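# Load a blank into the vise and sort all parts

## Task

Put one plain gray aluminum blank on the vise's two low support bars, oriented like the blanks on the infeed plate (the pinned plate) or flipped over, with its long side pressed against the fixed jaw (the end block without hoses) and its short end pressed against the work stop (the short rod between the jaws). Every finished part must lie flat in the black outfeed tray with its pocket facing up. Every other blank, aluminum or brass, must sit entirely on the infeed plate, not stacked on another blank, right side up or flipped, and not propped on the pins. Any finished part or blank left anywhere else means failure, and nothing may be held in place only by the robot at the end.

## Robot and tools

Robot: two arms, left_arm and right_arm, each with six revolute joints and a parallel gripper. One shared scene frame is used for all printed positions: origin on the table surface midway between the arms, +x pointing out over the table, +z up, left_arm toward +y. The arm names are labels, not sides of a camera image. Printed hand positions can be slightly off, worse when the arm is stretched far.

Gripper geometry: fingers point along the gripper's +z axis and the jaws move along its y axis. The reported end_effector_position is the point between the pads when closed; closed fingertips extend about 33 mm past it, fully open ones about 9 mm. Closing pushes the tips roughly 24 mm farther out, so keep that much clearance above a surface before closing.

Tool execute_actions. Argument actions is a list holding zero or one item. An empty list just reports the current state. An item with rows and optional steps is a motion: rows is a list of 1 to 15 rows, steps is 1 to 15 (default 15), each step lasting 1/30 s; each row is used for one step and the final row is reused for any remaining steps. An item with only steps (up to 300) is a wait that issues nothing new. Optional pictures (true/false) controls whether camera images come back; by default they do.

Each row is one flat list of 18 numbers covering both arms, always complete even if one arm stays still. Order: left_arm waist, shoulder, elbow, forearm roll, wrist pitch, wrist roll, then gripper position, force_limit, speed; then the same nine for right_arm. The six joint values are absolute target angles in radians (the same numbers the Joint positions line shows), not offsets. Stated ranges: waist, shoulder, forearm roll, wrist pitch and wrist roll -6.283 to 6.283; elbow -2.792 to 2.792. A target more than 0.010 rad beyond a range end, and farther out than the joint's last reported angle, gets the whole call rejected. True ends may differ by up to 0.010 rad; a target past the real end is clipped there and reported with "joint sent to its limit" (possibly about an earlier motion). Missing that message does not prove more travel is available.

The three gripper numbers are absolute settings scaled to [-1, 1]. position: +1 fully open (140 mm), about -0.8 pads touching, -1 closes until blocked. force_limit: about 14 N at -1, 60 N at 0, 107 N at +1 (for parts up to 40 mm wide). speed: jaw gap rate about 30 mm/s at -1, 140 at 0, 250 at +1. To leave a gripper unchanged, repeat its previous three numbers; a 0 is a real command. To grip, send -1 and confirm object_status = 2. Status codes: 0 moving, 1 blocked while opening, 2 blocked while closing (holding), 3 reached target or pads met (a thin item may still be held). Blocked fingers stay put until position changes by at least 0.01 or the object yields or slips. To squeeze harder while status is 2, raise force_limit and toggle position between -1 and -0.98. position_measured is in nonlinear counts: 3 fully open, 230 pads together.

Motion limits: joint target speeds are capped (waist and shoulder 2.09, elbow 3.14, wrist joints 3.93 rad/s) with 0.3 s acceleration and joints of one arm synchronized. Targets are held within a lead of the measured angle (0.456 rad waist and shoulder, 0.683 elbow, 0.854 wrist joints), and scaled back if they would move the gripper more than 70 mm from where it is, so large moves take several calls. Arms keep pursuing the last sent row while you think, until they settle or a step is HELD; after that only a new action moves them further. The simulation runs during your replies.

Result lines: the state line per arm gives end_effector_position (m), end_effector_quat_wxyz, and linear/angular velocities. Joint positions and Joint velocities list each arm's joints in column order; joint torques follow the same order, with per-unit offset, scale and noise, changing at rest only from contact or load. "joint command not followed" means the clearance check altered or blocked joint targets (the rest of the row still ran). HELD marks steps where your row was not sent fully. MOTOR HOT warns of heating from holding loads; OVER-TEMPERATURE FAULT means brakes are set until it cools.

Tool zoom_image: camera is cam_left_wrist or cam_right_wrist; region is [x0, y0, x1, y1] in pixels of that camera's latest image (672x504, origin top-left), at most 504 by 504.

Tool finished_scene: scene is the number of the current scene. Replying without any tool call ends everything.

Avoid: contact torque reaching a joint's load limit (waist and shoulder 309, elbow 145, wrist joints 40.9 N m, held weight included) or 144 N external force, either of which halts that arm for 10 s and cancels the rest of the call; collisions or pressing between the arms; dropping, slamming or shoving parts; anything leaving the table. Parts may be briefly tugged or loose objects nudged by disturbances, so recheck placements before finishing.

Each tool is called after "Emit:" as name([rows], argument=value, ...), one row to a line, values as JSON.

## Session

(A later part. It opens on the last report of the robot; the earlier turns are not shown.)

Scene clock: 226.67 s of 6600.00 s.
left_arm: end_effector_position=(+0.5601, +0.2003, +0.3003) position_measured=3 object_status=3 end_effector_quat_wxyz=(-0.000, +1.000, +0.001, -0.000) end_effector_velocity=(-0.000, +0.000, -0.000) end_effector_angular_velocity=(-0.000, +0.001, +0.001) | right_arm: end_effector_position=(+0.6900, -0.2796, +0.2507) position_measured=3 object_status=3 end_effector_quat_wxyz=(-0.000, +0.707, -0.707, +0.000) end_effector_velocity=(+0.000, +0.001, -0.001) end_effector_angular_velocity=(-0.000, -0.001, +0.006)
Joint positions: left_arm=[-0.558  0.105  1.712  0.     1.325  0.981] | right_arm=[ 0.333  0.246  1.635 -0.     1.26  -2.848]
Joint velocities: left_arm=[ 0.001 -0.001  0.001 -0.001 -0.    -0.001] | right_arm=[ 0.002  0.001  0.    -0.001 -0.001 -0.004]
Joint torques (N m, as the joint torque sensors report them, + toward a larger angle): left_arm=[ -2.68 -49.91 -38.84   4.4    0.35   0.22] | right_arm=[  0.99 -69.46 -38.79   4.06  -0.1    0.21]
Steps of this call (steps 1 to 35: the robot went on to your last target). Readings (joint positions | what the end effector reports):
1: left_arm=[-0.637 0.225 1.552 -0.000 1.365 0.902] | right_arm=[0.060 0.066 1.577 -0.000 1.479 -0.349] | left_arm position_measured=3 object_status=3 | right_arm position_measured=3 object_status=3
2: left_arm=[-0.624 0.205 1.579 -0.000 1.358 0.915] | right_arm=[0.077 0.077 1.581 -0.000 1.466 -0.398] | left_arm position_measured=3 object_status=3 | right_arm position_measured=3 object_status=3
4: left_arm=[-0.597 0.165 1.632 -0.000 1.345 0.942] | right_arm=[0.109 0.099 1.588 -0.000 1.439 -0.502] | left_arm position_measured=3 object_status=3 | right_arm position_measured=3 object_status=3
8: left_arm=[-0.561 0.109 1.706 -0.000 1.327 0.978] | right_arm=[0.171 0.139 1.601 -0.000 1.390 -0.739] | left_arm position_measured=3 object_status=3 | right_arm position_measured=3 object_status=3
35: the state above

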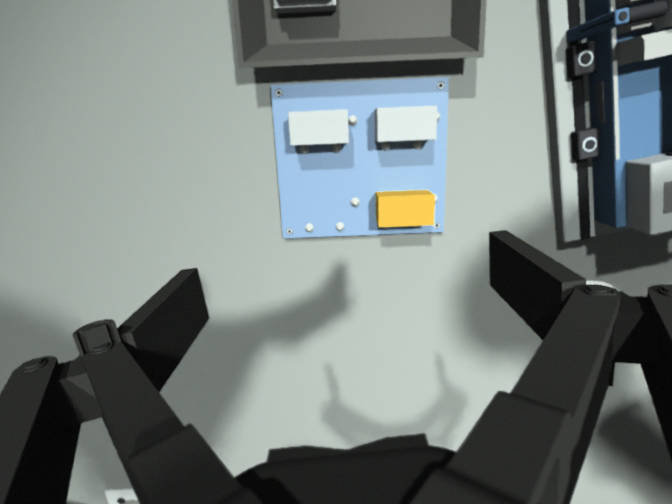

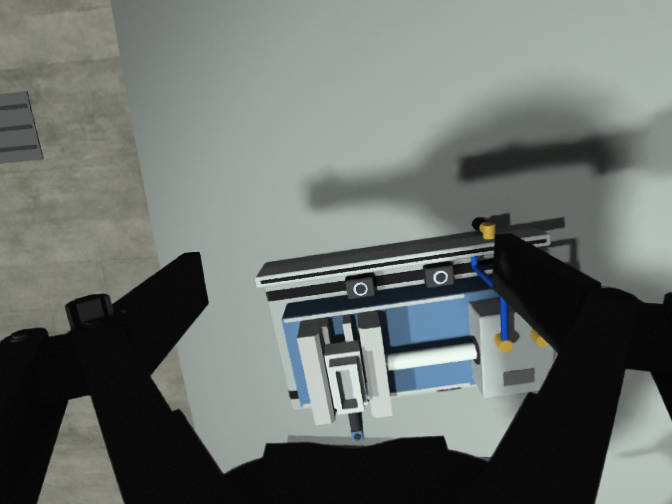

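Emit:
execute_actions([
  {"rows": [[-0.558,0.105,1.712,0,1.325,0.981,1,0,0, -0.25,-0.115,1.519,0,1.70,-2.848,1,0,0]], "steps": 15},
], pictures=false)

Emit:
execute_actions([
  {"rows": [[-0.7707,0.502,1.182,0,1.458,-0.885,0.2,0,0, -0.25,-0.115,1.519,0,1.70,-2.848,1,0,0]], "steps": 15},
], pictures=false)

Emit:
execute_actions([
  {"steps": 20},
], pictures=false)

Scene clock: 277.07 s of 6600.00 s.
left_arm: end_effector_position=(+0.5601, +0.2003, +0.3003) position_measured=3 object_status=3 end_effector_quat_wxyz=(-0.000, +1.000, +0.001, -0.000) end_effector_velocity=(-0.000, -0.000, -0.000) end_effector_angular_velocity=(-0.000, +0.001, +0.000) | right_arm: end_effector_position=(+0.6575, -0.4449, +0.3837) position_measured=3 object_status=3 end_effector_quat_wxyz=(+0.007, -0.617, +0.787, -0.005) end_effector_velocity=(-0.136, -0.367, +0.272) end_effector_angular_velocity=(+0.002, -0.041, -0.586)
Joint positions: left_arm=[-0.558  0.105  1.712  0.     1.325  0.981] | right_arm=[ 0.09   0.084  1.583  0.     1.457 -2.848]
Joint velocities: left_arm=[-0.     0.     0.    -0.001  0.001 -0.   ] | right_arm=[-0.585 -0.345 -0.111 -0.     0.415  0.001]
Joint torques (N m, as the joint torque sensors report them, + toward a larger angle): left_arm=[ -0.25 -48.08 -38.14   4.3    0.21   0.06] | right_arm=[  1.21 -54.28 -37.55   4.16  -0.05   0.02]
Steps of this call (steps 1 to 30: the robot went on to your last target; steps 31 to 90: nothing new was sent; then 46.90 s passed at rest; steps 91 to 105: all 15 steps of this action). Readings (joint positions | what the end effector reports):
91: left_arm=[-0.558 0.105 1.712 -0.000 1.325 0.981] | right_arm=[0.333 0.246 1.635 0.000 1.260 -2.848] | left_arm position_measured=3 object_status=3 | right_arm position_measured=3 object_status=3
92: left_arm=[-0.558 0.105 1.712 0.000 1.325 0.981] | right_arm=[0.329 0.243 1.635 0.000 1.264 -2.848] | left_arm position_measured=3 object_status=3 | right_arm position_measured=3 object_status=3
94: left_arm=[-0.558 0.105 1.712 0.000 1.325 0.981] | right_arm=[0.298 0.219 1.627 0.000 1.294 -2.848] | left_arm position_measured=3 object_status=3 | right_arm position_measured=3 object_status=3
98: left_arm=[-0.558 0.105 1.712 0.000 1.325 0.981] | right_arm=[0.225 0.166 1.610 0.000 1.358 -2.848] | left_arm position_measured=3 object_status=3 | right_arm position_measured=3 object_status=3
105: the state above

Scene clock: 277.57 s of 6600.00 s.
left_arm: end_effector_position=(+0.6318, +0.0370, +0.3113) position_measured=103 object_status=0 end_effector_quat_wxyz=(-0.000, +0.961, +0.276, -0.000) end_effector_velocity=(+0.102, -0.348, -0.012) end_effector_angular_velocity=(+0.000, -0.002, +1.862) | right_arm: end_effector_position=(+0.5451, -0.6048, +0.5155) position_measured=3 object_status=3 end_effector_quat_wxyz=(+0.013, -0.490, +0.872, -0.012) end_effector_velocity=(-0.257, -0.212, +0.214) end_effector_angular_velocity=(-0.012, -0.042, -0.530)
Joint positions: left_arm=[-0.685  0.342  1.396  0.     1.404  0.298] | right_arm=[-0.215 -0.095  1.525  0.     1.675 -2.848]
Joint velocities: left_arm=[-0.259  0.481 -0.641  0.001  0.159 -2.121] | right_arm=[-0.532 -0.316 -0.103 -0.001  0.376 -0.002]
Joint torques (N m, as the joint torque sensors report them, + toward a larger angle): left_arm=[  1.35 -74.72 -39.73   4.06   0.46   0.28] | right_arm=[  7.35 -28.72 -36.77   4.09  -0.03  -0.04]
Steps of this call (steps 1 to 15: all 15 steps of this action). Readings (joint positions | what the end effector reports):
1: left_arm=[-0.558 0.105 1.712 0.000 1.325 0.981] | right_arm=[0.070 0.073 1.580 0.000 1.471 -2.848] | left_arm position_measured=3 object_status=0 | right_arm position_measured=3 object_status=3
2: left_arm=[-0.560 0.108 1.707 0.000 1.326 0.973] | right_arm=[0.050 0.061 1.576 0.000 1.486 -2.848] | left_arm position_measured=7 object_status=0 | right_arm position_measured=3 object_status=3
4: left_arm=[-0.574 0.136 1.670 0.000 1.336 0.912] | right_arm=[0.010 0.038 1.568 0.000 1.514 -2.848] | left_arm position_measured=22 object_status=0 | right_arm position_measured=3 object_status=3
8: left_arm=[-0.619 0.218 1.560 0.000 1.363 0.718] | right_arm=[-0.071 -0.010 1.553 0.000 1.572 -2.848] | left_arm position_measured=53 object_status=0 | right_arm position_measured=3 object_status=3
15: the state above

Scene clock: 278.23 s of 6600.00 s.
left_arm: end_effector_position=(+0.6552, -0.0804, +0.3004) position_measured=104 object_status=3 end_effector_quat_wxyz=(-0.000, +0.676, +0.736, +0.000) end_effector_velocity=(+0.000, -0.000, -0.001) end_effector_angular_velocity=(+0.001, +0.001, +0.004) | right_arm: end_effector_position=(+0.5280, -0.6181, +0.5289) position_measured=3 object_status=3 end_effector_quat_wxyz=(+0.013, -0.474, +0.880, -0.013) end_effector_velocity=(+0.000, -0.001, -0.001) end_effector_angular_velocity=(+0.000, +0.003, -0.001)
Joint positions: left_arm=[-0.771  0.502  1.182  0.     1.458 -0.885] | right_arm=[-0.25  -0.115  1.519  0.     1.7   -2.848]
Joint velocities: left_arm=[ 0.     0.001 -0.    -0.    -0.    -0.003] | right_arm=[-0.001  0.002 -0.    -0.001  0.001 -0.   ]
Joint torques (N m, as the joint torque sensors report them, + toward a larger angle): left_arm=[ -1.26 -87.46 -38.72   4.31   0.56  -0.2 ] | right_arm=[ -1.91 -32.8  -40.07   4.1   -0.3    0.34]
Steps of this call (steps 1 to 20: the robot went on to your last target). Readings (joint positions | what the end effector reports):
1: left_arm=[-0.693 0.358 1.375 0.000 1.410 0.224] | right_arm=[-0.231 -0.104 1.522 0.000 1.686 -2.848] | left_arm position_measured=104 object_status=0 | right_arm position_measured=3 object_status=3
2: left_arm=[-0.702 0.373 1.354 0.000 1.415 0.144] | right_arm=[-0.242 -0.110 1.520 0.000 1.694 -2.848] | left_arm position_measured=104 object_status=0 | right_arm position_measured=3 object_status=3
4: left_arm=[-0.718 0.403 1.314 0.000 1.425 -0.031] | right_arm=[-0.249 -0.114 1.519 0.000 1.699 -2.848] | left_arm position_measured=104 object_status=0 | right_arm position_measured=3 object_status=3
8: left_arm=[-0.746 0.455 1.245 0.000 1.442 -0.450] | right_arm=[-0.250 -0.115 1.519 0.000 1.700 -2.848] | left_arm position_measured=104 object_status=3 | right_arm position_measured=3 object_status=3
20: the state above

Emit:
execute_actions([
  {"rows": [[-0.7707,0.632,1.1545,0,1.355,-0.885,0.2,0,0, -0.25,-0.115,1.519,0,1.70,-2.848,1,0,0]], "steps": 15},
], pictures=false)

Emit:
execute_actions([
  {"steps": 6},
])

Scene clock: 282.97 s of 6600.00 s.
left_arm: end_effector_position=(+0.6960, -0.1226, +0.2010) position_measured=104 object_status=3 end_effector_quat_wxyz=(+0.000, +0.676, +0.736, -0.000) end_effector_velocity=(-0.001, -0.001, -0.004) end_effector_angular_velocity=(+0.002, +0.004, +0.000) | right_arm: end_effector_position=(+0.5280, -0.6181, +0.5289) position_measured=3 object_status=3 end_effector_quat_wxyz=(+0.013, -0.474, +0.880, -0.013) end_effector_velocity=(+0.001, -0.000, +0.001) end_effector_angular_velocity=(-0.001, -0.003, +0.000)
Joint positions: left_arm=[-0.771  0.632  1.154 -0.     1.355 -0.885] | right_arm=[-0.25  -0.115  1.519  0.     1.7   -2.848]
Joint velocities: left_arm=[-0.001  0.004  0.    -0.001 -0.    -0.   ] | right_arm=[ 0.    -0.    -0.001 -0.    -0.002  0.   ]
Joint torques (N m, as the joint torque sensors report them, + toward a larger angle): left_arm=[  -0.29 -100.33  -38.62    4.26    0.45    0.11] | right_arm=[ -1.15 -32.4  -40.18   4.15  -0.31   0.21]
Steps of this call (steps 1 to 15: the robot went on to your last target; steps 16 to 90: nothing new was sent; then 1.23 s passed at rest; steps 91 to 105: all 15 steps of this action). Readings (joint positions | what the end effector reports):
91: left_arm=[-0.771 0.502 1.182 -0.000 1.458 -0.885] | right_arm=[-0.250 -0.115 1.519 -0.000 1.700 -2.848] | left_arm position_measured=104 object_status=3 | right_arm position_measured=3 object_status=3
92: left_arm=[-0.771 0.506 1.181 -0.000 1.455 -0.885] | right_arm=[-0.250 -0.115 1.519 0.000 1.700 -2.848] | left_arm position_measured=104 object_status=3 | right_arm position_measured=3 object_status=3
94: left_arm=[-0.771 0.537 1.174 -0.000 1.429 -0.885] | right_arm=[-0.250 -0.115 1.519 -0.000 1.700 -2.848] | left_arm position_measured=104 object_status=3 | right_arm position_measured=3 object_status=3
98: left_arm=[-0.771 0.611 1.159 -0.000 1.372 -0.885] | right_arm=[-0.250 -0.115 1.519 0.000 1.700 -2.848] | left_arm position_measured=104 object_status=3 | right_arm position_measured=3 object_status=3
105: the state above

Scene clock: 283.17 s of 6600.00 s.
left_arm: end_effector_position=(+0.6961, -0.1227, +0.2007) position_measured=104 object_status=3 end_effector_quat_wxyz=(+0.000, +0.676, +0.736, -0.000) end_effector_velocity=(-0.000, -0.000, -0.001) end_effector_angular_velocity=(+0.001, +0.001, -0.001) | right_arm: end_effector_position=(+0.5280, -0.6181, +0.5289) position_measured=3 object_status=3 end_effector_quat_wxyz=(+0.013, -0.474, +0.880, -0.013) end_effector_velocity=(-0.000, +0.000, +0.000) end_effector_angular_velocity=(-0.000, -0.001, +0.001)
Joint positions: left_arm=[-0.771  0.632  1.154 -0.     1.355 -0.885] | right_arm=[-0.25  -0.115  1.519  0.     1.7   -2.848]
Joint velocities: left_arm=[-0.     0.001 -0.     0.     0.001  0.001] | right_arm=[ 0.    -0.001  0.     0.    -0.    -0.001]
Joint torques (N m, as the joint torque sensors report them, + toward a larger angle): left_arm=[ -1.09 -96.04 -39.53   4.61   0.37   0.04] | right_arm=[  1.19 -32.4  -40.04   4.34   0.08   0.1 ]
Steps of this call (steps 1 to 6: the robot went on to your last target). Readings (joint positions | what the end effector reports):
1: left_arm=[-0.771 0.632 1.154 -0.000 1.355 -0.885] | right_arm=[-0.250 -0.115 1.519 0.000 1.700 -2.848] | left_arm position_measured=104 object_status=3 | right_arm position_measured=3 object_status=3
2: left_arm=[-0.771 0.632 1.154 -0.000 1.355 -0.885] | right_arm=[-0.250 -0.115 1.519 -0.000 1.700 -2.848] | left_arm position_measured=104 object_status=3 | right_arm position_measured=3 object_status=3
4: left_arm=[-0.771 0.632 1.154 -0.000 1.355 -0.885] | right_arm=[-0.250 -0.115 1.519 -0.000 1.700 -2.848] | left_arm position_measured=104 object_status=3 | right_arm position_measured=3 object_status=3
6: the state above

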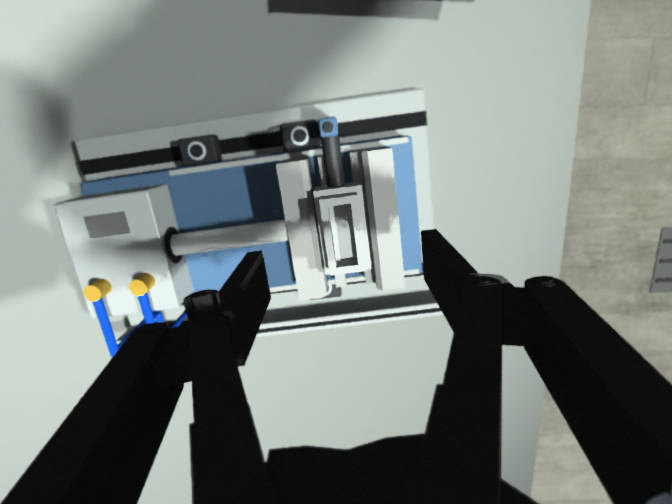

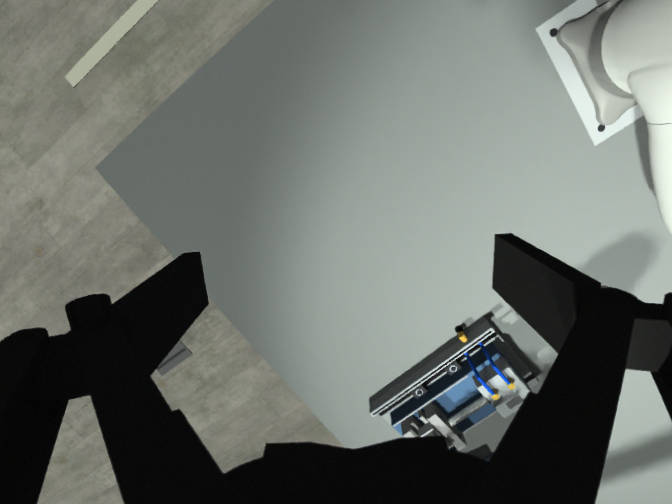

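Emit:
zoom_image(camera="cam_left_wrist", region=[250, 110, 460, 320])

Region (250, 110, 460, 320) of cam_left_wrist's 672x504 image, scaled by 2.400, with more detail than that image has.

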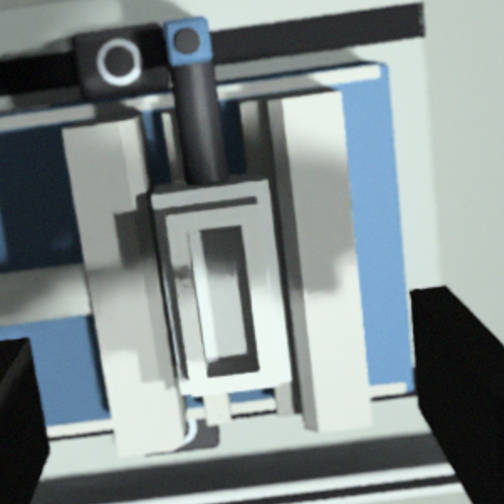

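Emit:
execute_actions([
  {"rows": [[-0.7707,0.6617,1.2249,0,1.255,-0.885,-0.15,0,0, -0.25,-0.115,1.519,0,1.70,-2.848,1,0,0]], "steps": 15},
], pictures=false)

Emit:
execute_actions([
  {"steps": 6},
])

Scene clock: 300.77 s of 6600.00 s.
left_arm: end_effector_position=(+0.6961, -0.1225, +0.1357) position_measured=148 object_status=3 end_effector_quat_wxyz=(+0.000, +0.676, +0.737, -0.000) end_effector_velocity=(+0.000, -0.001, +0.000) end_effector_angular_velocity=(-0.002, -0.001, -0.000) | right_arm: end_effector_position=(+0.5280, -0.6181, +0.5289) position_measured=3 object_status=3 end_effector_quat_wxyz=(+0.013, -0.474, +0.880, -0.013) end_effector_velocity=(-0.001, +0.000, +0.000) end_effector_angular_velocity=(+0.000, +0.001, +0.001)
Joint positions: left_arm=[-0.771  0.662  1.225 -0.     1.255 -0.885] | right_arm=[-0.25  -0.115  1.519 -0.     1.7   -2.848]
Joint velocities: left_arm=[ 0.     0.    -0.    -0.001 -0.002  0.001] | right_arm=[ 0.    -0.001  0.     0.     0.002 -0.   ]
Joint torques (N m, as the joint torque sensors report them, + toward a larger angle): left_arm=[ -1.51 -99.81 -37.4    3.96   0.27   0.12] | right_arm=[ -0.2  -32.23 -39.08   4.47  -0.02   0.35]
Steps of this call (steps 1 to 15: the robot went on to your last target; steps 16 to 90: nothing new was sent; then 14.10 s passed at rest; steps 91 to 105: all 15 steps of this action). Readings (joint positions | what the end effector reports):
91: left_arm=[-0.771 0.632 1.155 0.000 1.354 -0.885] | right_arm=[-0.250 -0.115 1.519 0.000 1.700 -2.848] | left_arm position_measured=104 object_status=0 | right_arm position_measured=3 object_status=3
92: left_arm=[-0.771 0.634 1.160 0.000 1.346 -0.885] | right_arm=[-0.250 -0.115 1.519 -0.000 1.700 -2.848] | left_arm position_measured=108 object_status=0 | right_arm position_measured=3 object_status=3
94: left_arm=[-0.771 0.650 1.197 0.000 1.295 -0.885] | right_arm=[-0.250 -0.115 1.519 -0.000 1.700 -2.848] | left_arm position_measured=123 object_status=0 | right_arm position_measured=3 object_status=3
98: left_arm=[-0.771 0.662 1.224 -0.000 1.256 -0.885] | right_arm=[-0.250 -0.115 1.519 0.000 1.700 -2.848] | left_arm position_measured=148 object_status=0 | right_arm position_measured=3 object_status=3
105: the state above

Scene clock: 300.97 s of 6600.00 s.
left_arm: end_effector_position=(+0.6961, -0.1225, +0.1355) position_measured=148 object_status=3 end_effector_quat_wxyz=(+0.000, +0.676, +0.737, -0.000) end_effector_velocity=(+0.002, +0.000, -0.000) end_effector_angular_velocity=(-0.001, -0.002, +0.001) | right_arm: end_effector_position=(+0.5280, -0.6181, +0.5289) position_measured=3 object_status=3 end_effector_quat_wxyz=(+0.013, -0.474, +0.880, -0.013) end_effector_velocity=(-0.000, +0.000, -0.000) end_effector_angular_velocity=(+0.001, +0.001, +0.001)
Joint positions: left_arm=[-0.771  0.662  1.225 -0.     1.255 -0.885] | right_arm=[-0.25  -0.115  1.519 -0.     1.7   -2.848]
Joint velocities: left_arm=[ 0.001  0.001 -0.001  0.001 -0.002  0.   ] | right_arm=[ 0.     0.     0.     0.     0.001 -0.001]
Joint torques (N m, as the joint torque sensors report them, + toward a larger angle): left_arm=[ -0.15 -97.78 -38.39   4.17   0.23   0.36] | right_arm=[ -0.56 -32.29 -39.86   4.53  -0.05   0.7 ]
Steps of this call (steps 1 to 6: the robot went on to your last target). Readings (joint positions | what the end effector reports):
1: left_arm=[-0.771 0.662 1.225 -0.000 1.255 -0.885] | right_arm=[-0.250 -0.115 1.519 -0.000 1.700 -2.848] | left_arm position_measured=148 object_status=3 | right_arm position_measured=3 object_status=3
2: left_arm=[-0.771 0.662 1.225 -0.000 1.255 -0.885] | right_arm=[-0.250 -0.115 1.519 -0.000 1.700 -2.848] | left_arm position_measured=148 object_status=3 | right_arm position_measured=3 object_status=3
4: left_arm=[-0.771 0.662 1.225 -0.000 1.255 -0.885] | right_arm=[-0.250 -0.115 1.519 0.000 1.700 -2.848] | left_arm position_measured=148 object_status=3 | right_arm position_measured=3 object_status=3
6: the state above

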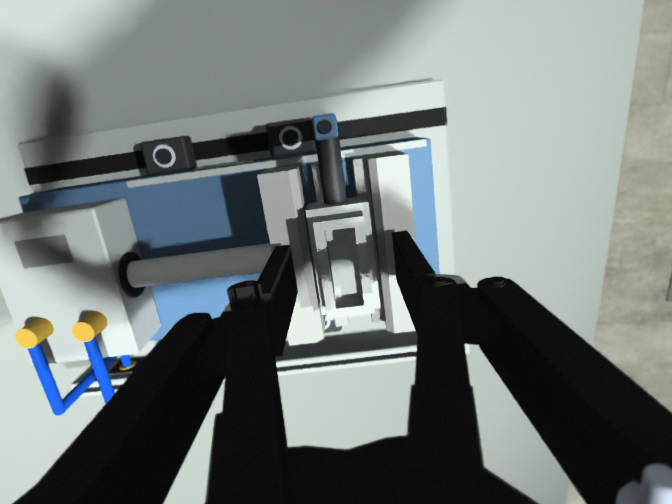

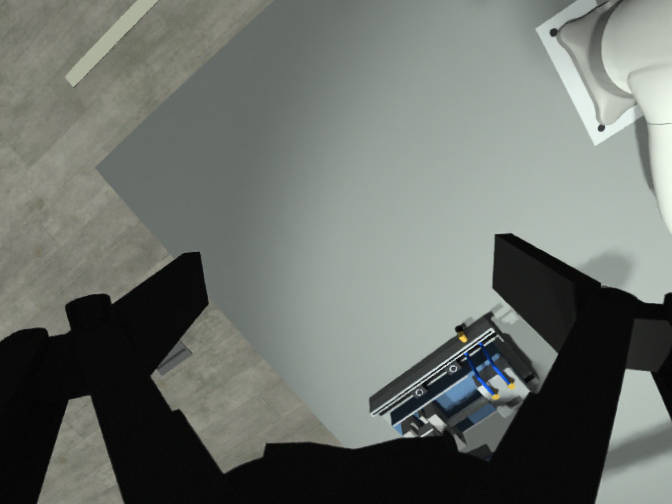

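Emit:
zoom_image(camera="cam_left_wrist", region=[250, 150, 450, 350])

Region (250, 150, 450, 350) of cam_left_wrist's 672x504 image, scaled by 2.520, with more detail than that image has.

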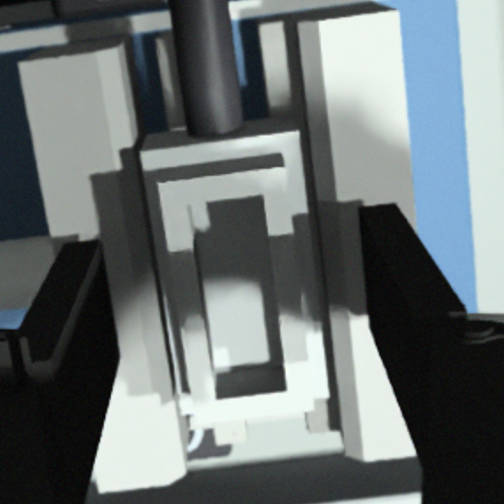

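Emit:
execute_actions([
  {"rows": [[-0.7707,0.6711,1.2408,0,1.2297,-0.885,-0.15,0,0, -0.25,-0.115,1.519,0,1.70,-2.848,1,0,0]], "steps": 12},
])

Scene clock: 321.27 s of 6600.00 s.
left_arm: end_effector_position=(+0.6967, -0.1230, +0.1285) position_measured=148 object_status=3 end_effector_quat_wxyz=(+0.001, +0.676, +0.736, +0.000) end_effector_velocity=(-0.000, -0.001, -0.001) end_effector_angular_velocity=(-0.001, +0.000, -0.001) | right_arm: end_effector_position=(+0.5280, -0.6181, +0.5289) position_measured=3 object_status=3 end_effector_quat_wxyz=(+0.013, -0.474, +0.880, -0.013) end_effector_velocity=(+0.000, +0.000, +0.000) end_effector_angular_velocity=(-0.001, -0.002, -0.001)
Joint positions: left_arm=[-0.771  0.665  1.232  0.     1.242 -0.885] | right_arm=[-0.25  -0.115  1.519 -0.     1.7   -2.848]
Joint velocities: left_arm=[-0.     0.001  0.001 -0.001 -0.002  0.   ] | right_arm=[ 0.    -0.001  0.    -0.    -0.002  0.001]
Joint torques (N m, as the joint torque sensors report them, + toward a larger angle): left_arm=[ -1.96 -96.5  -35.56   4.32  -0.18   0.14] | right_arm=[  0.16 -33.68 -40.52   4.11  -0.43   0.24]
FORCE FAULT: contact force on the left arm reached its limit, and that arm stopped for 10 seconds. The contact can be on any part of that arm, not only on its tool. That arm's remaining commands of this call were not run. That arm holds still and accepts commands again. Move the arm away from the contact; if what it grips holds it there, let go first. Pushing or pulling that hard again can fault the arm again.
The stop of the left arm began at step 94 of this call (marked STOPPED below). From that step on that arm followed nothing that you had sent. 9 of its steps, steps kept back included, did not run and will not run. Nothing is kept back now, and the robot has no last target.
Steps of this call (steps 1 to 15: the robot went on to your last target; steps 16 to 90: nothing new was sent; then 7.17 s passed at rest; steps 91 to 102: all 12 steps of this action; steps 103 to 394: the stop continued). Readings (joint positions | what the end effector reports):
91: left_arm=[-0.771 0.662 1.225 0.000 1.254 -0.885] | right_arm=[-0.250 -0.115 1.519 -0.000 1.700 -2.848] | left_arm position_measured=148 object_status=3 | right_arm position_measured=3 object_status=3
92: left_arm=[-0.771 0.664 1.229 0.000 1.247 -0.885] | right_arm=[-0.250 -0.115 1.519 -0.000 1.700 -2.848] | left_arm position_measured=148 object_status=3 | right_arm position_measured=3 object_status=3
94: left_arm=[-0.771 0.666 1.232 0.000 1.242 -0.885] | right_arm=[-0.250 -0.115 1.519 -0.000 1.700 -2.848] | left_arm position_measured=148 object_status=3 | right_arm position_measured=3 object_status=3 STOPPED (the left arm)
98: left_arm=[-0.771 0.665 1.232 0.000 1.242 -0.885] | right_arm=[-0.250 -0.115 1.519 -0.000 1.700 -2.848] | left_arm position_measured=148 object_status=3 | right_arm position_measured=3 object_status=3
394: the state above

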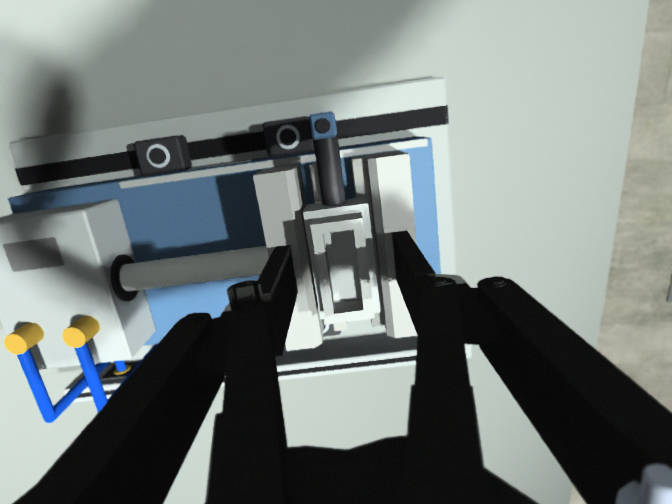

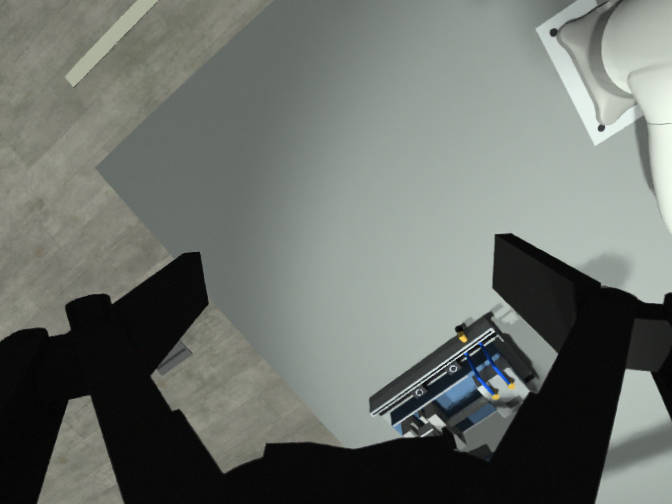

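Emit:
execute_actions([
  {"rows": [[-0.7707,0.6631,1.2272,0,1.2513,-0.885,-0.15,0,0, -0.25,-0.115,1.519,0,1.70,-2.848,1,0,0]], "steps": 10},
], pictures=false)

Emit:
execute_actions([
  {"rows": [[-0.7707,0.6631,1.2272,0,1.2513,-0.885,-1,0,-0.5, -0.25,-0.115,1.519,0,1.70,-2.848,1,0,0]], "steps": 15},
])

Scene clock: 334.00 s of 6600.00 s.
left_arm: end_effector_position=(+0.6961, -0.1225, +0.1329) position_measured=148 object_status=3 end_effector_quat_wxyz=(-0.000, +0.676, +0.736, +0.000) end_effector_velocity=(+0.000, -0.000, +0.001) end_effector_angular_velocity=(+0.001, +0.001, +0.001) | right_arm: end_effector_position=(+0.5280, -0.6181, +0.5289) position_measured=3 object_status=3 end_effector_quat_wxyz=(+0.013, -0.474, +0.880, -0.013) end_effector_velocity=(-0.000, -0.001, +0.000) end_effector_angular_velocity=(-0.000, +0.000, -0.000)
Joint positions: left_arm=[-0.771  0.663  1.227  0.     1.251 -0.885] | right_arm=[-0.25  -0.115  1.519  0.     1.7   -2.848]
Joint velocities: left_arm=[ 0.     0.    -0.002 -0.     0.002 -0.001] | right_arm=[-0.001  0.    -0.    -0.001  0.    -0.001]
Joint torques (N m, as the joint torque sensors report them, + toward a larger angle): left_arm=[ -0.87 -99.41 -37.92   4.02   0.34   0.17] | right_arm=[  0.44 -33.61 -40.19   4.09  -0.08   0.01]
Steps of this call (steps 1 to 90: nothing new was sent; then 9.40 s passed at rest; steps 91 to 100: all 10 steps of this action). Readings (joint positions | what the end effector reports):
91: left_arm=[-0.771 0.665 1.232 0.000 1.242 -0.885] | right_arm=[-0.250 -0.115 1.519 -0.000 1.700 -2.848] | left_arm position_measured=148 object_status=3 | right_arm position_measured=3 object_status=3
92: left_arm=[-0.771 0.665 1.230 0.000 1.246 -0.885] | right_arm=[-0.250 -0.115 1.519 0.000 1.700 -2.848] | left_arm position_measured=148 object_status=3 | right_arm position_measured=3 object_status=3
94: left_arm=[-0.771 0.664 1.228 0.000 1.250 -0.885] | right_arm=[-0.250 -0.115 1.519 -0.000 1.700 -2.848] | left_arm position_measured=148 object_status=3 | right_arm position_measured=3 object_status=3
98: left_arm=[-0.771 0.663 1.227 0.000 1.251 -0.885] | right_arm=[-0.250 -0.115 1.519 -0.000 1.700 -2.848] | left_arm position_measured=148 object_status=3 | right_arm position_measured=3 object_status=3
100: the state above

Scene clock: 334.50 s of 6600.00 s.
left_arm: end_effector_position=(+0.6961, -0.1226, +0.1331) position_measured=186 object_status=2 end_effector_quat_wxyz=(+0.000, +0.676, +0.736, -0.000) end_effector_velocity=(-0.000, +0.000, +0.000) end_effector_angular_velocity=(+0.001, +0.001, -0.000) | right_arm: end_effector_position=(+0.5280, -0.6181, +0.5289) position_measured=3 object_status=3 end_effector_quat_wxyz=(+0.013, -0.474, +0.880, -0.013) end_effector_velocity=(-0.001, +0.000, +0.001) end_effector_angular_velocity=(+0.000, -0.000, +0.000)
Joint positions: left_arm=[-0.771  0.663  1.227 -0.     1.251 -0.885] | right_arm=[-0.25  -0.115  1.519 -0.     1.7   -2.848]
Joint velocities: left_arm=[-0.     0.    -0.001 -0.     0.002  0.   ] | right_arm=[-0.001 -0.001  0.     0.     0.001 -0.001]
Joint torques (N m, as the joint torque sensors report them, + toward a larger angle): left_arm=[ -1.22 -92.7  -35.04   4.06  -0.32   0.08] | right_arm=[  0.75 -33.8  -40.24   4.29  -0.09   0.05]
Steps of this call (steps 1 to 15: all 15 steps of this action). Readings (joint positions | what the end effector reports):
1: left_arm=[-0.771 0.663 1.227 0.000 1.251 -0.885] | right_arm=[-0.250 -0.115 1.519 -0.000 1.700 -2.848] | left_arm position_measured=148 object_status=0 | right_arm position_measured=3 object_status=3
2: left_arm=[-0.771 0.663 1.227 0.000 1.251 -0.885] | right_arm=[-0.250 -0.115 1.519 -0.000 1.700 -2.848] | left_arm position_measured=151 object_status=0 | right_arm position_measured=3 object_status=3
4: left_arm=[-0.771 0.663 1.227 0.000 1.251 -0.885] | right_arm=[-0.250 -0.115 1.519 -0.000 1.700 -2.848] | left_arm position_measured=160 object_status=0 | right_arm position_measured=3 object_status=3
8: left_arm=[-0.771 0.663 1.227 -0.000 1.251 -0.885] | right_arm=[-0.250 -0.115 1.519 -0.000 1.700 -2.848] | left_arm position_measured=179 object_status=0 | right_arm position_measured=3 object_status=3
15: the state above

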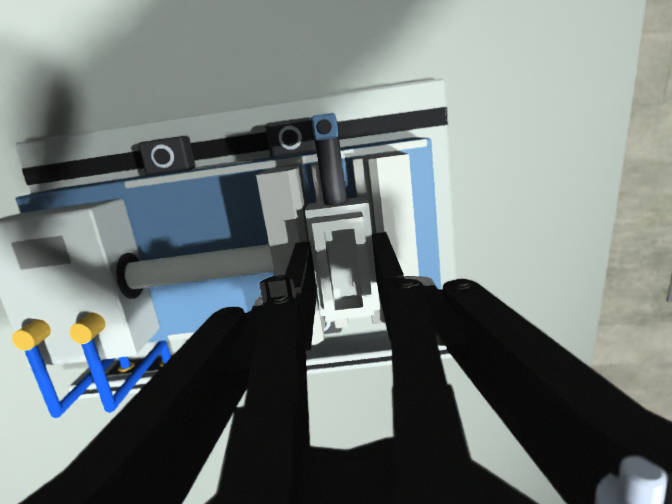

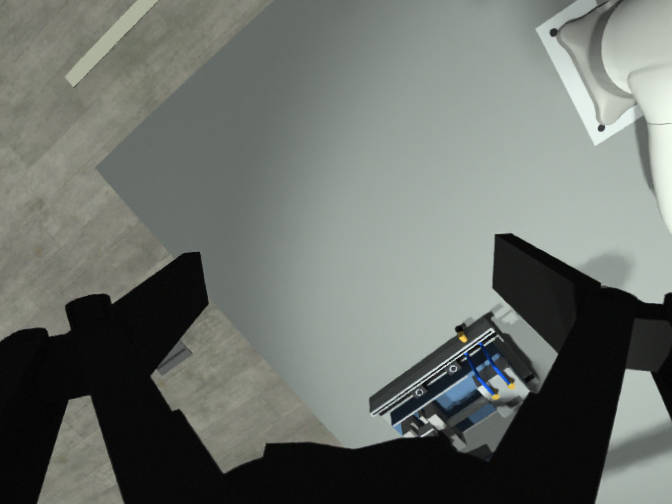

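Emit:
execute_actions([
  {"rows": [[-0.7707,0.6604,1.2225,0,1.2588,-0.885,-1,0,-0.5, -0.25,-0.115,1.519,0,1.70,-2.848,1,0,0],[-0.7707,0.6576,1.2178,0,1.2662,-0.885,-1,0,-0.5, -0.25,-0.115,1.519,0,1.70,-2.848,1,0,0],[-0.7707,0.6549,1.2132,0,1.2737,-0.885,-1,0,-0.5, -0.25,-0.115,1.519,0,1.70,-2.848,1,0,0],[-0.7707,0.6521,1.2085,0,1.2811,-0.885,-1,0,-0.5, -0.25,-0.115,1.519,0,1.70,-2.848,1,0,0]], "steps": 15},
])

Scene clock: 338.57 s of 6600.00 s.
left_arm: end_effector_position=(+0.6958, -0.1223, +0.1530) position_measured=186 object_status=2 end_effector_quat_wxyz=(-0.000, +0.676, +0.736, -0.000) end_effector_velocity=(+0.000, -0.001, -0.000) end_effector_angular_velocity=(-0.001, -0.001, -0.000) | right_arm: end_effector_position=(+0.5280, -0.6181, +0.5289) position_measured=3 object_status=3 end_effector_quat_wxyz=(+0.013, -0.474, +0.880, -0.013) end_effector_velocity=(-0.000, +0.000, +0.000) end_effector_angular_velocity=(+0.000, -0.000, -0.000)
Joint positions: left_arm=[-0.771  0.652  1.209 -0.     1.281 -0.885] | right_arm=[-0.25  -0.115  1.519  0.     1.7   -2.848]
Joint velocities: left_arm=[-0.     0.001 -0.    -0.    -0.001  0.   ] | right_arm=[-0.    -0.001  0.     0.     0.     0.   ]
Joint torques (N m, as the joint torque sensors report them, + toward a larger angle): left_arm=[  -0.19 -101.29  -38.7     4.17    0.27    0.28] | right_arm=[ -0.33 -30.94 -39.92   4.27  -0.12   0.2 ]
Steps of this call (steps 1 to 15: the robot went on to your last target; steps 16 to 90: nothing new was sent; then 0.57 s passed at rest; steps 91 to 105: all 15 steps of this action). Readings (joint positions | what the end effector reports):
91: left_arm=[-0.771 0.663 1.227 -0.000 1.251 -0.885] | right_arm=[-0.250 -0.115 1.519 -0.000 1.700 -2.848] | left_arm position_measured=186 object_status=2 | right_arm position_measured=3 object_status=3
92: left_arm=[-0.771 0.663 1.226 -0.000 1.254 -0.885] | right_arm=[-0.250 -0.115 1.519 0.000 1.700 -2.848] | left_arm position_measured=186 object_status=2 | right_arm position_measured=3 object_status=3
94: left_arm=[-0.771 0.659 1.219 -0.000 1.265 -0.885] | right_arm=[-0.250 -0.115 1.519 -0.000 1.700 -2.848] | left_arm position_measured=186 object_status=2 | right_arm position_measured=3 object_status=3
98: left_arm=[-0.771 0.653 1.209 -0.000 1.280 -0.885] | right_arm=[-0.250 -0.115 1.519 -0.000 1.700 -2.848] | left_arm position_measured=186 object_status=2 | right_arm position_measured=3 object_status=3
105: the state above

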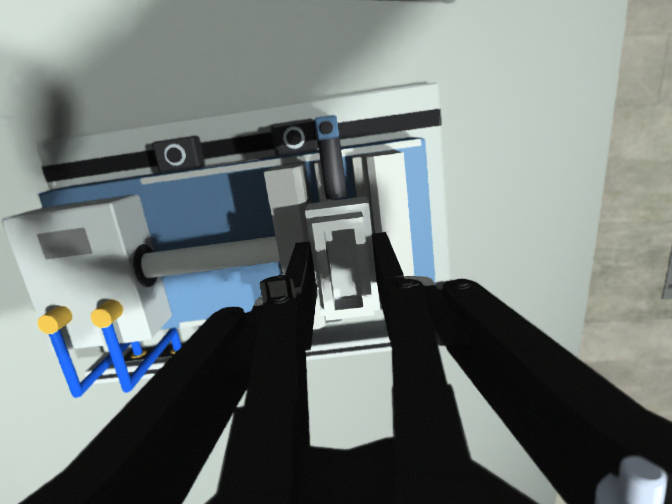

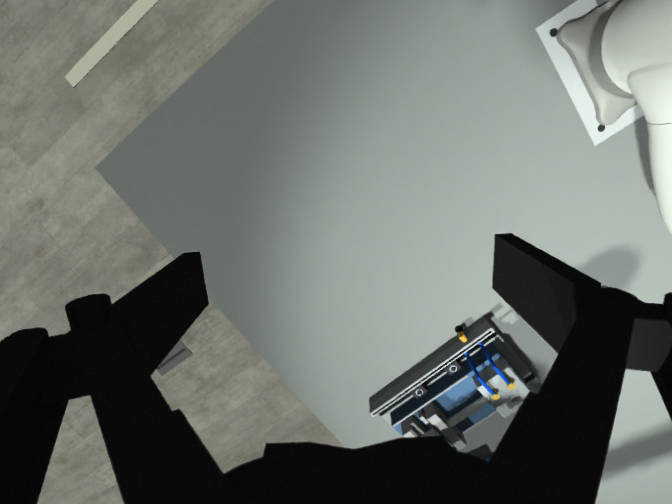

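Emit:
execute_actions([
  {"rows": [[-0.7707,0.6249,1.1297,0,1.387,-0.885,-1,0,-0.5, -0.25,-0.115,1.519,0,1.70,-2.848,1,0,0]], "steps": 10},
], pictures=false)

Emit:
execute_actions([
  {"rows": [[-0.510,0.4654,1.3836,0,1.2926,-0.457,-1,0,-0.5, -0.25,-0.115,1.519,0,1.70,-2.848,1,0,0]], "steps": 15},
], pictures=false)

Emit:
execute_actions([
  {"steps": 12},
])

Scene clock: 354.20 s of 6600.00 s.
left_arm: end_effector_position=(+0.6960, -0.1224, +0.2203) position_measured=186 object_status=2 end_effector_quat_wxyz=(-0.000, +0.676, +0.736, +0.000) end_effector_velocity=(-0.001, -0.001, +0.004) end_effector_angular_velocity=(-0.001, +0.003, +0.001) | right_arm: end_effector_position=(+0.5280, -0.6181, +0.5289) position_measured=3 object_status=3 end_effector_quat_wxyz=(+0.013, -0.474, +0.880, -0.013) end_effector_velocity=(+0.001, -0.000, -0.000) end_effector_angular_velocity=(+0.000, -0.001, +0.000)
Joint positions: left_arm=[-0.771  0.625  1.13   0.     1.387 -0.885] | right_arm=[-0.25  -0.115  1.519 -0.     1.7   -2.848]
Joint velocities: left_arm=[-0.    -0.001 -0.006 -0.003  0.007 -0.   ] | right_arm=[-0.     0.001 -0.     0.    -0.001 -0.   ]
Joint torques (N m, as the joint torque sensors report them, + toward a larger angle): left_arm=[ -2.55 -95.22 -38.07   4.36   0.37   0.32] | right_arm=[ -0.28 -35.84 -39.85   4.33  -0.49   0.24]
Steps of this call (steps 1 to 15: the robot went on to your last target; steps 16 to 90: nothing new was sent; then 12.30 s passed at rest; steps 91 to 100: all 10 steps of this action). Readings (joint positions | what the end effector reports):
91: left_arm=[-0.771 0.652 1.208 0.000 1.282 -0.885] | right_arm=[-0.250 -0.115 1.519 -0.000 1.700 -2.848] | left_arm position_measured=186 object_status=2 | right_arm position_measured=3 object_status=3
92: left_arm=[-0.771 0.650 1.202 0.000 1.290 -0.885] | right_arm=[-0.250 -0.115 1.519 -0.000 1.700 -2.848] | left_arm position_measured=186 object_status=2 | right_arm position_measured=3 object_status=3
94: left_arm=[-0.771 0.637 1.163 0.000 1.343 -0.885] | right_arm=[-0.250 -0.115 1.519 0.000 1.700 -2.848] | left_arm position_measured=186 object_status=2 | right_arm position_measured=3 object_status=3
98: left_arm=[-0.771 0.625 1.131 0.000 1.386 -0.885] | right_arm=[-0.250 -0.115 1.519 -0.000 1.700 -2.848] | left_arm position_measured=186 object_status=2 | right_arm position_measured=3 object_status=3
100: the state above

Scene clock: 354.70 s of 6600.00 s.
left_arm: end_effector_position=(+0.7511, +0.0887, +0.2212) position_measured=186 object_status=2 end_effector_quat_wxyz=(+0.000, +0.728, +0.685, -0.000) end_effector_velocity=(+0.045, +0.440, -0.005) end_effector_angular_velocity=(+0.000, -0.000, -0.294) | right_arm: end_effector_position=(+0.5280, -0.6181, +0.5289) position_measured=3 object_status=3 end_effector_quat_wxyz=(+0.013, -0.474, +0.880, -0.013) end_effector_velocity=(+0.000, +0.000, -0.001) end_effector_angular_velocity=(+0.000, +0.002, +0.002)
Joint positions: left_arm=[-0.542  0.485  1.352 -0.     1.304 -0.51 ] | right_arm=[-0.25  -0.115  1.519 -0.     1.7   -2.848]
Joint velocities: left_arm=[ 0.475 -0.291  0.456  0.001 -0.165  0.769] | right_arm=[ 0.001  0.001  0.    -0.     0.001 -0.001]
Joint torques (N m, as the joint torque sensors report them, + toward a larger angle): left_arm=[-12.28 -84.71 -39.54   4.09   0.5    0.22] | right_arm=[  1.8  -33.22 -40.96   4.2   -0.34   0.23]
Steps of this call (steps 1 to 15: all 15 steps of this action). Readings (joint positions | what the end effector reports):
1: left_arm=[-0.770 0.625 1.130 0.000 1.387 -0.885] | right_arm=[-0.250 -0.115 1.519 -0.000 1.700 -2.848] | left_arm position_measured=186 object_status=2 | right_arm position_measured=3 object_status=3
2: left_arm=[-0.766 0.622 1.134 -0.000 1.384 -0.877] | right_arm=[-0.250 -0.115 1.519 -0.000 1.700 -2.848] | left_arm position_measured=186 object_status=2 | right_arm position_measured=3 object_status=3
4: left_arm=[-0.736 0.604 1.165 -0.000 1.372 -0.826] | right_arm=[-0.250 -0.115 1.519 -0.000 1.700 -2.848] | left_arm position_measured=186 object_status=2 | right_arm position_measured=3 object_status=3
8: left_arm=[-0.664 0.560 1.234 -0.000 1.348 -0.710] | right_arm=[-0.250 -0.115 1.519 -0.000 1.700 -2.848] | left_arm position_measured=186 object_status=2 | right_arm position_measured=3 object_status=3
15: the state above

Scene clock: 355.10 s of 6600.00 s.
left_arm: end_effector_position=(+0.7534, +0.1185, +0.2205) position_measured=186 object_status=2 end_effector_quat_wxyz=(-0.000, +0.736, +0.677, -0.000) end_effector_velocity=(+0.000, +0.001, +0.001) end_effector_angular_velocity=(+0.001, -0.001, +0.001) | right_arm: end_effector_position=(+0.5280, -0.6181, +0.5289) position_measured=3 object_status=3 end_effector_quat_wxyz=(+0.013, -0.474, +0.880, -0.013) end_effector_velocity=(-0.001, -0.000, +0.000) end_effector_angular_velocity=(+0.000, +0.000, -0.001)
Joint positions: left_arm=[-0.51   0.465  1.384 -0.     1.293 -0.457] | right_arm=[-0.25  -0.115  1.519 -0.     1.7   -2.848]
Joint velocities: left_arm=[ 0.001 -0.001  0.     0.001  0.    -0.   ] | right_arm=[-0.001 -0.001  0.     0.     0.001  0.   ]
Joint torques (N m, as the joint torque sensors report them, + toward a larger angle): left_arm=[ -0.45 -82.34 -39.33   4.18   0.05  -0.02] | right_arm=[ -0.15 -31.17 -39.19   4.39   0.05   0.28]
Steps of this call (steps 1 to 12: the robot went on to your last target). Readings (joint positions | what the end effector reports):
1: left_arm=[-0.528 0.476 1.366 -0.000 1.299 -0.487] | right_arm=[-0.250 -0.115 1.519 -0.000 1.700 -2.848] | left_arm position_measured=186 object_status=2 | right_arm position_measured=3 object_status=3
2: left_arm=[-0.518 0.470 1.375 -0.000 1.296 -0.471] | right_arm=[-0.250 -0.115 1.519 -0.000 1.700 -2.848] | left_arm position_measured=186 object_status=2 | right_arm position_measured=3 object_status=3
4: left_arm=[-0.511 0.466 1.382 -0.000 1.293 -0.459] | right_arm=[-0.250 -0.115 1.519 -0.000 1.700 -2.848] | left_arm position_measured=186 object_status=2 | right_arm position_measured=3 object_status=3
8: left_arm=[-0.510 0.466 1.383 -0.000 1.293 -0.457] | right_arm=[-0.250 -0.115 1.519 0.000 1.700 -2.848] | left_arm position_measured=186 object_status=2 | right_arm position_measured=3 object_status=3
12: the state above

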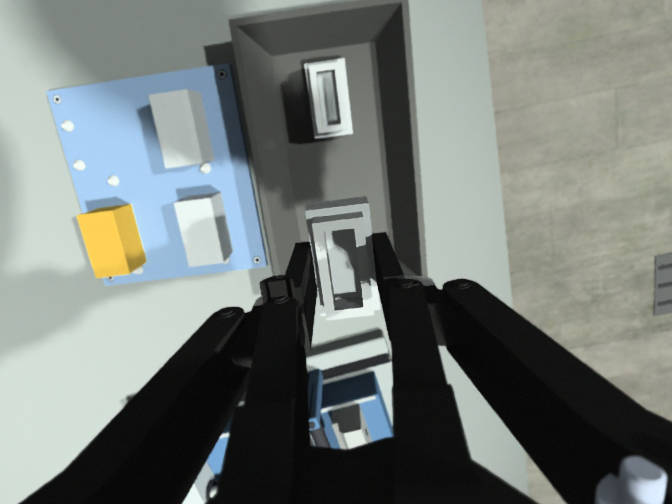

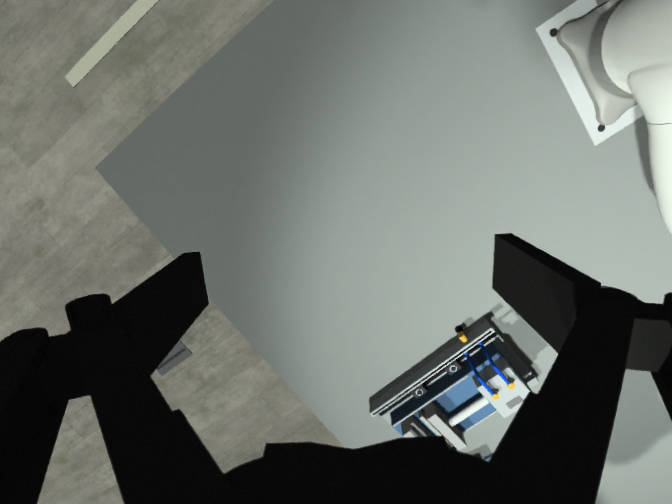

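Emit:
zoom_image(camera="cam_left_wrist", region=[200, 0, 450, 300])

Region (200, 0, 450, 300) of cam_left_wrist's 672x504 image, scaled by 1.680, with more detail than that image has.

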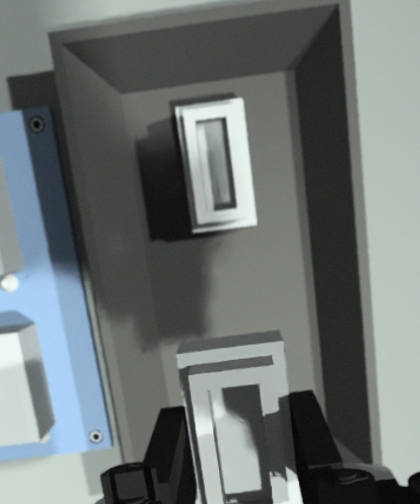

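Emit:
execute_actions([
  {"rows": [[-0.510,0.5556,1.5219,0,1.0641,-0.457,-1,0,-0.5, -0.25,-0.115,1.519,0,1.70,-2.848,1,0,0]], "steps": 15},
], pictures=false)

Emit:
execute_actions([
  {"steps": 6},
])

Scene clock: 372.07 s of 6600.00 s.
left_arm: end_effector_position=(+0.7535, +0.1184, +0.0759) position_measured=186 object_status=2 end_effector_quat_wxyz=(+0.000, +0.736, +0.677, +0.000) end_effector_velocity=(-0.001, +0.001, -0.006) end_effector_angular_velocity=(+0.002, -0.000, -0.003) | right_arm: end_effector_position=(+0.5280, -0.6181, +0.5289) position_measured=3 object_status=3 end_effector_quat_wxyz=(+0.013, -0.474, +0.880, -0.013) end_effector_velocity=(+0.001, +0.000, -0.001) end_effector_angular_velocity=(+0.000, +0.001, +0.001)
Joint positions: left_arm=[-0.51   0.555  1.521 -0.     1.064 -0.457] | right_arm=[-0.25  -0.115  1.519 -0.     1.7   -2.848]
Joint velocities: left_arm=[-0.     0.004  0.006  0.002 -0.009  0.002] | right_arm=[ 0.001  0.002 -0.    -0.    -0.001  0.   ]
Joint torques (N m, as the joint torque sensors report them, + toward a larger angle): left_arm=[ -2.03 -89.92 -35.36   3.91   0.39  -0.03] | right_arm=[ -1.16 -31.55 -39.82   4.22  -0.31   0.36]
Steps of this call (steps 1 to 30: the robot went on to your last target; steps 31 to 90: nothing new was sent; then 13.47 s passed at rest; steps 91 to 105: all 15 steps of this action). Readings (joint positions | what the end effector reports):
91: left_arm=[-0.510 0.466 1.384 -0.000 1.292 -0.457] | right_arm=[-0.250 -0.115 1.519 -0.000 1.700 -2.848] | left_arm position_measured=186 object_status=2 | right_arm position_measured=3 object_status=3
92: left_arm=[-0.510 0.468 1.388 -0.000 1.284 -0.457] | right_arm=[-0.250 -0.115 1.519 -0.000 1.700 -2.848] | left_arm position_measured=186 object_status=2 | right_arm position_measured=3 object_status=3
94: left_arm=[-0.510 0.490 1.422 -0.000 1.229 -0.457] | right_arm=[-0.250 -0.115 1.519 0.000 1.700 -2.848] | left_arm position_measured=186 object_status=2 | right_arm position_measured=3 object_status=3
98: left_arm=[-0.510 0.534 1.489 -0.000 1.119 -0.457] | right_arm=[-0.250 -0.115 1.519 -0.000 1.700 -2.848] | left_arm position_measured=186 object_status=2 | right_arm position_measured=3 object_status=3
105: the state above

Scene clock: 372.27 s of 6600.00 s.
left_arm: end_effector_position=(+0.7534, +0.1185, +0.0755) position_measured=186 object_status=2 end_effector_quat_wxyz=(+0.000, +0.736, +0.677, +0.000) end_effector_velocity=(+0.000, +0.000, +0.001) end_effector_angular_velocity=(+0.000, -0.001, -0.000) | right_arm: end_effector_position=(+0.5280, -0.6181, +0.5289) position_measured=3 object_status=3 end_effector_quat_wxyz=(+0.013, -0.474, +0.880, -0.013) end_effector_velocity=(-0.000, -0.000, -0.000) end_effector_angular_velocity=(+0.001, +0.001, -0.002)
Joint positions: left_arm=[-0.51   0.556  1.522 -0.     1.064 -0.457] | right_arm=[-0.25  -0.115  1.519 -0.     1.7   -2.848]
Joint velocities: left_arm=[ 0.    -0.001  0.     0.001 -0.    -0.   ] | right_arm=[-0.001  0.     0.     0.     0.001  0.   ]
Joint torques (N m, as the joint torque sensors report them, + toward a larger angle): left_arm=[ -2.32 -86.71 -36.28   4.12  -0.05   0.3 ] | right_arm=[  0.1  -35.03 -40.31   4.09  -0.36   0.23]
Steps of this call (steps 1 to 6: the robot went on to your last target). Readings (joint positions | what the end effector reports):
1: left_arm=[-0.510 0.555 1.522 -0.000 1.064 -0.457] | right_arm=[-0.250 -0.115 1.519 -0.000 1.700 -2.848] | left_arm position_measured=186 object_status=2 | right_arm position_measured=3 object_status=3
2: left_arm=[-0.510 0.555 1.522 -0.000 1.064 -0.457] | right_arm=[-0.250 -0.115 1.519 0.000 1.700 -2.848] | left_arm position_measured=186 object_status=2 | right_arm position_measured=3 object_status=3
4: left_arm=[-0.510 0.556 1.522 -0.000 1.064 -0.457] | right_arm=[-0.250 -0.115 1.519 -0.000 1.700 -2.848] | left_arm position_measured=186 object_status=2 | right_arm position_measured=3 object_status=3
6: the state above

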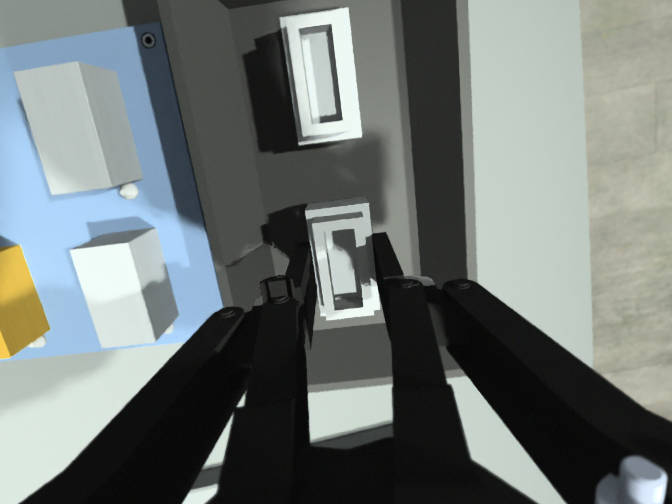

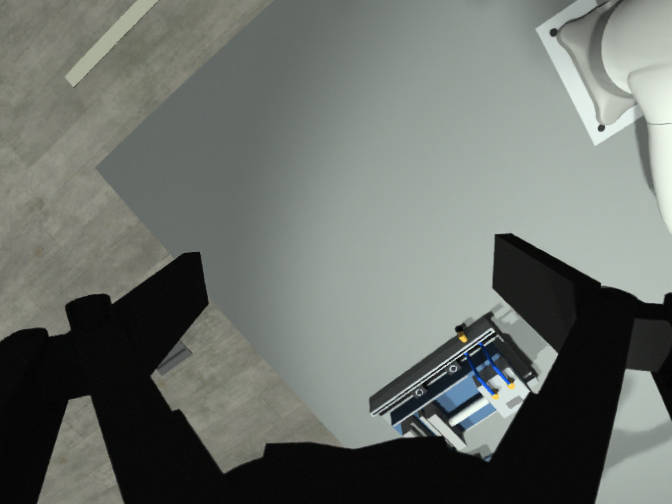

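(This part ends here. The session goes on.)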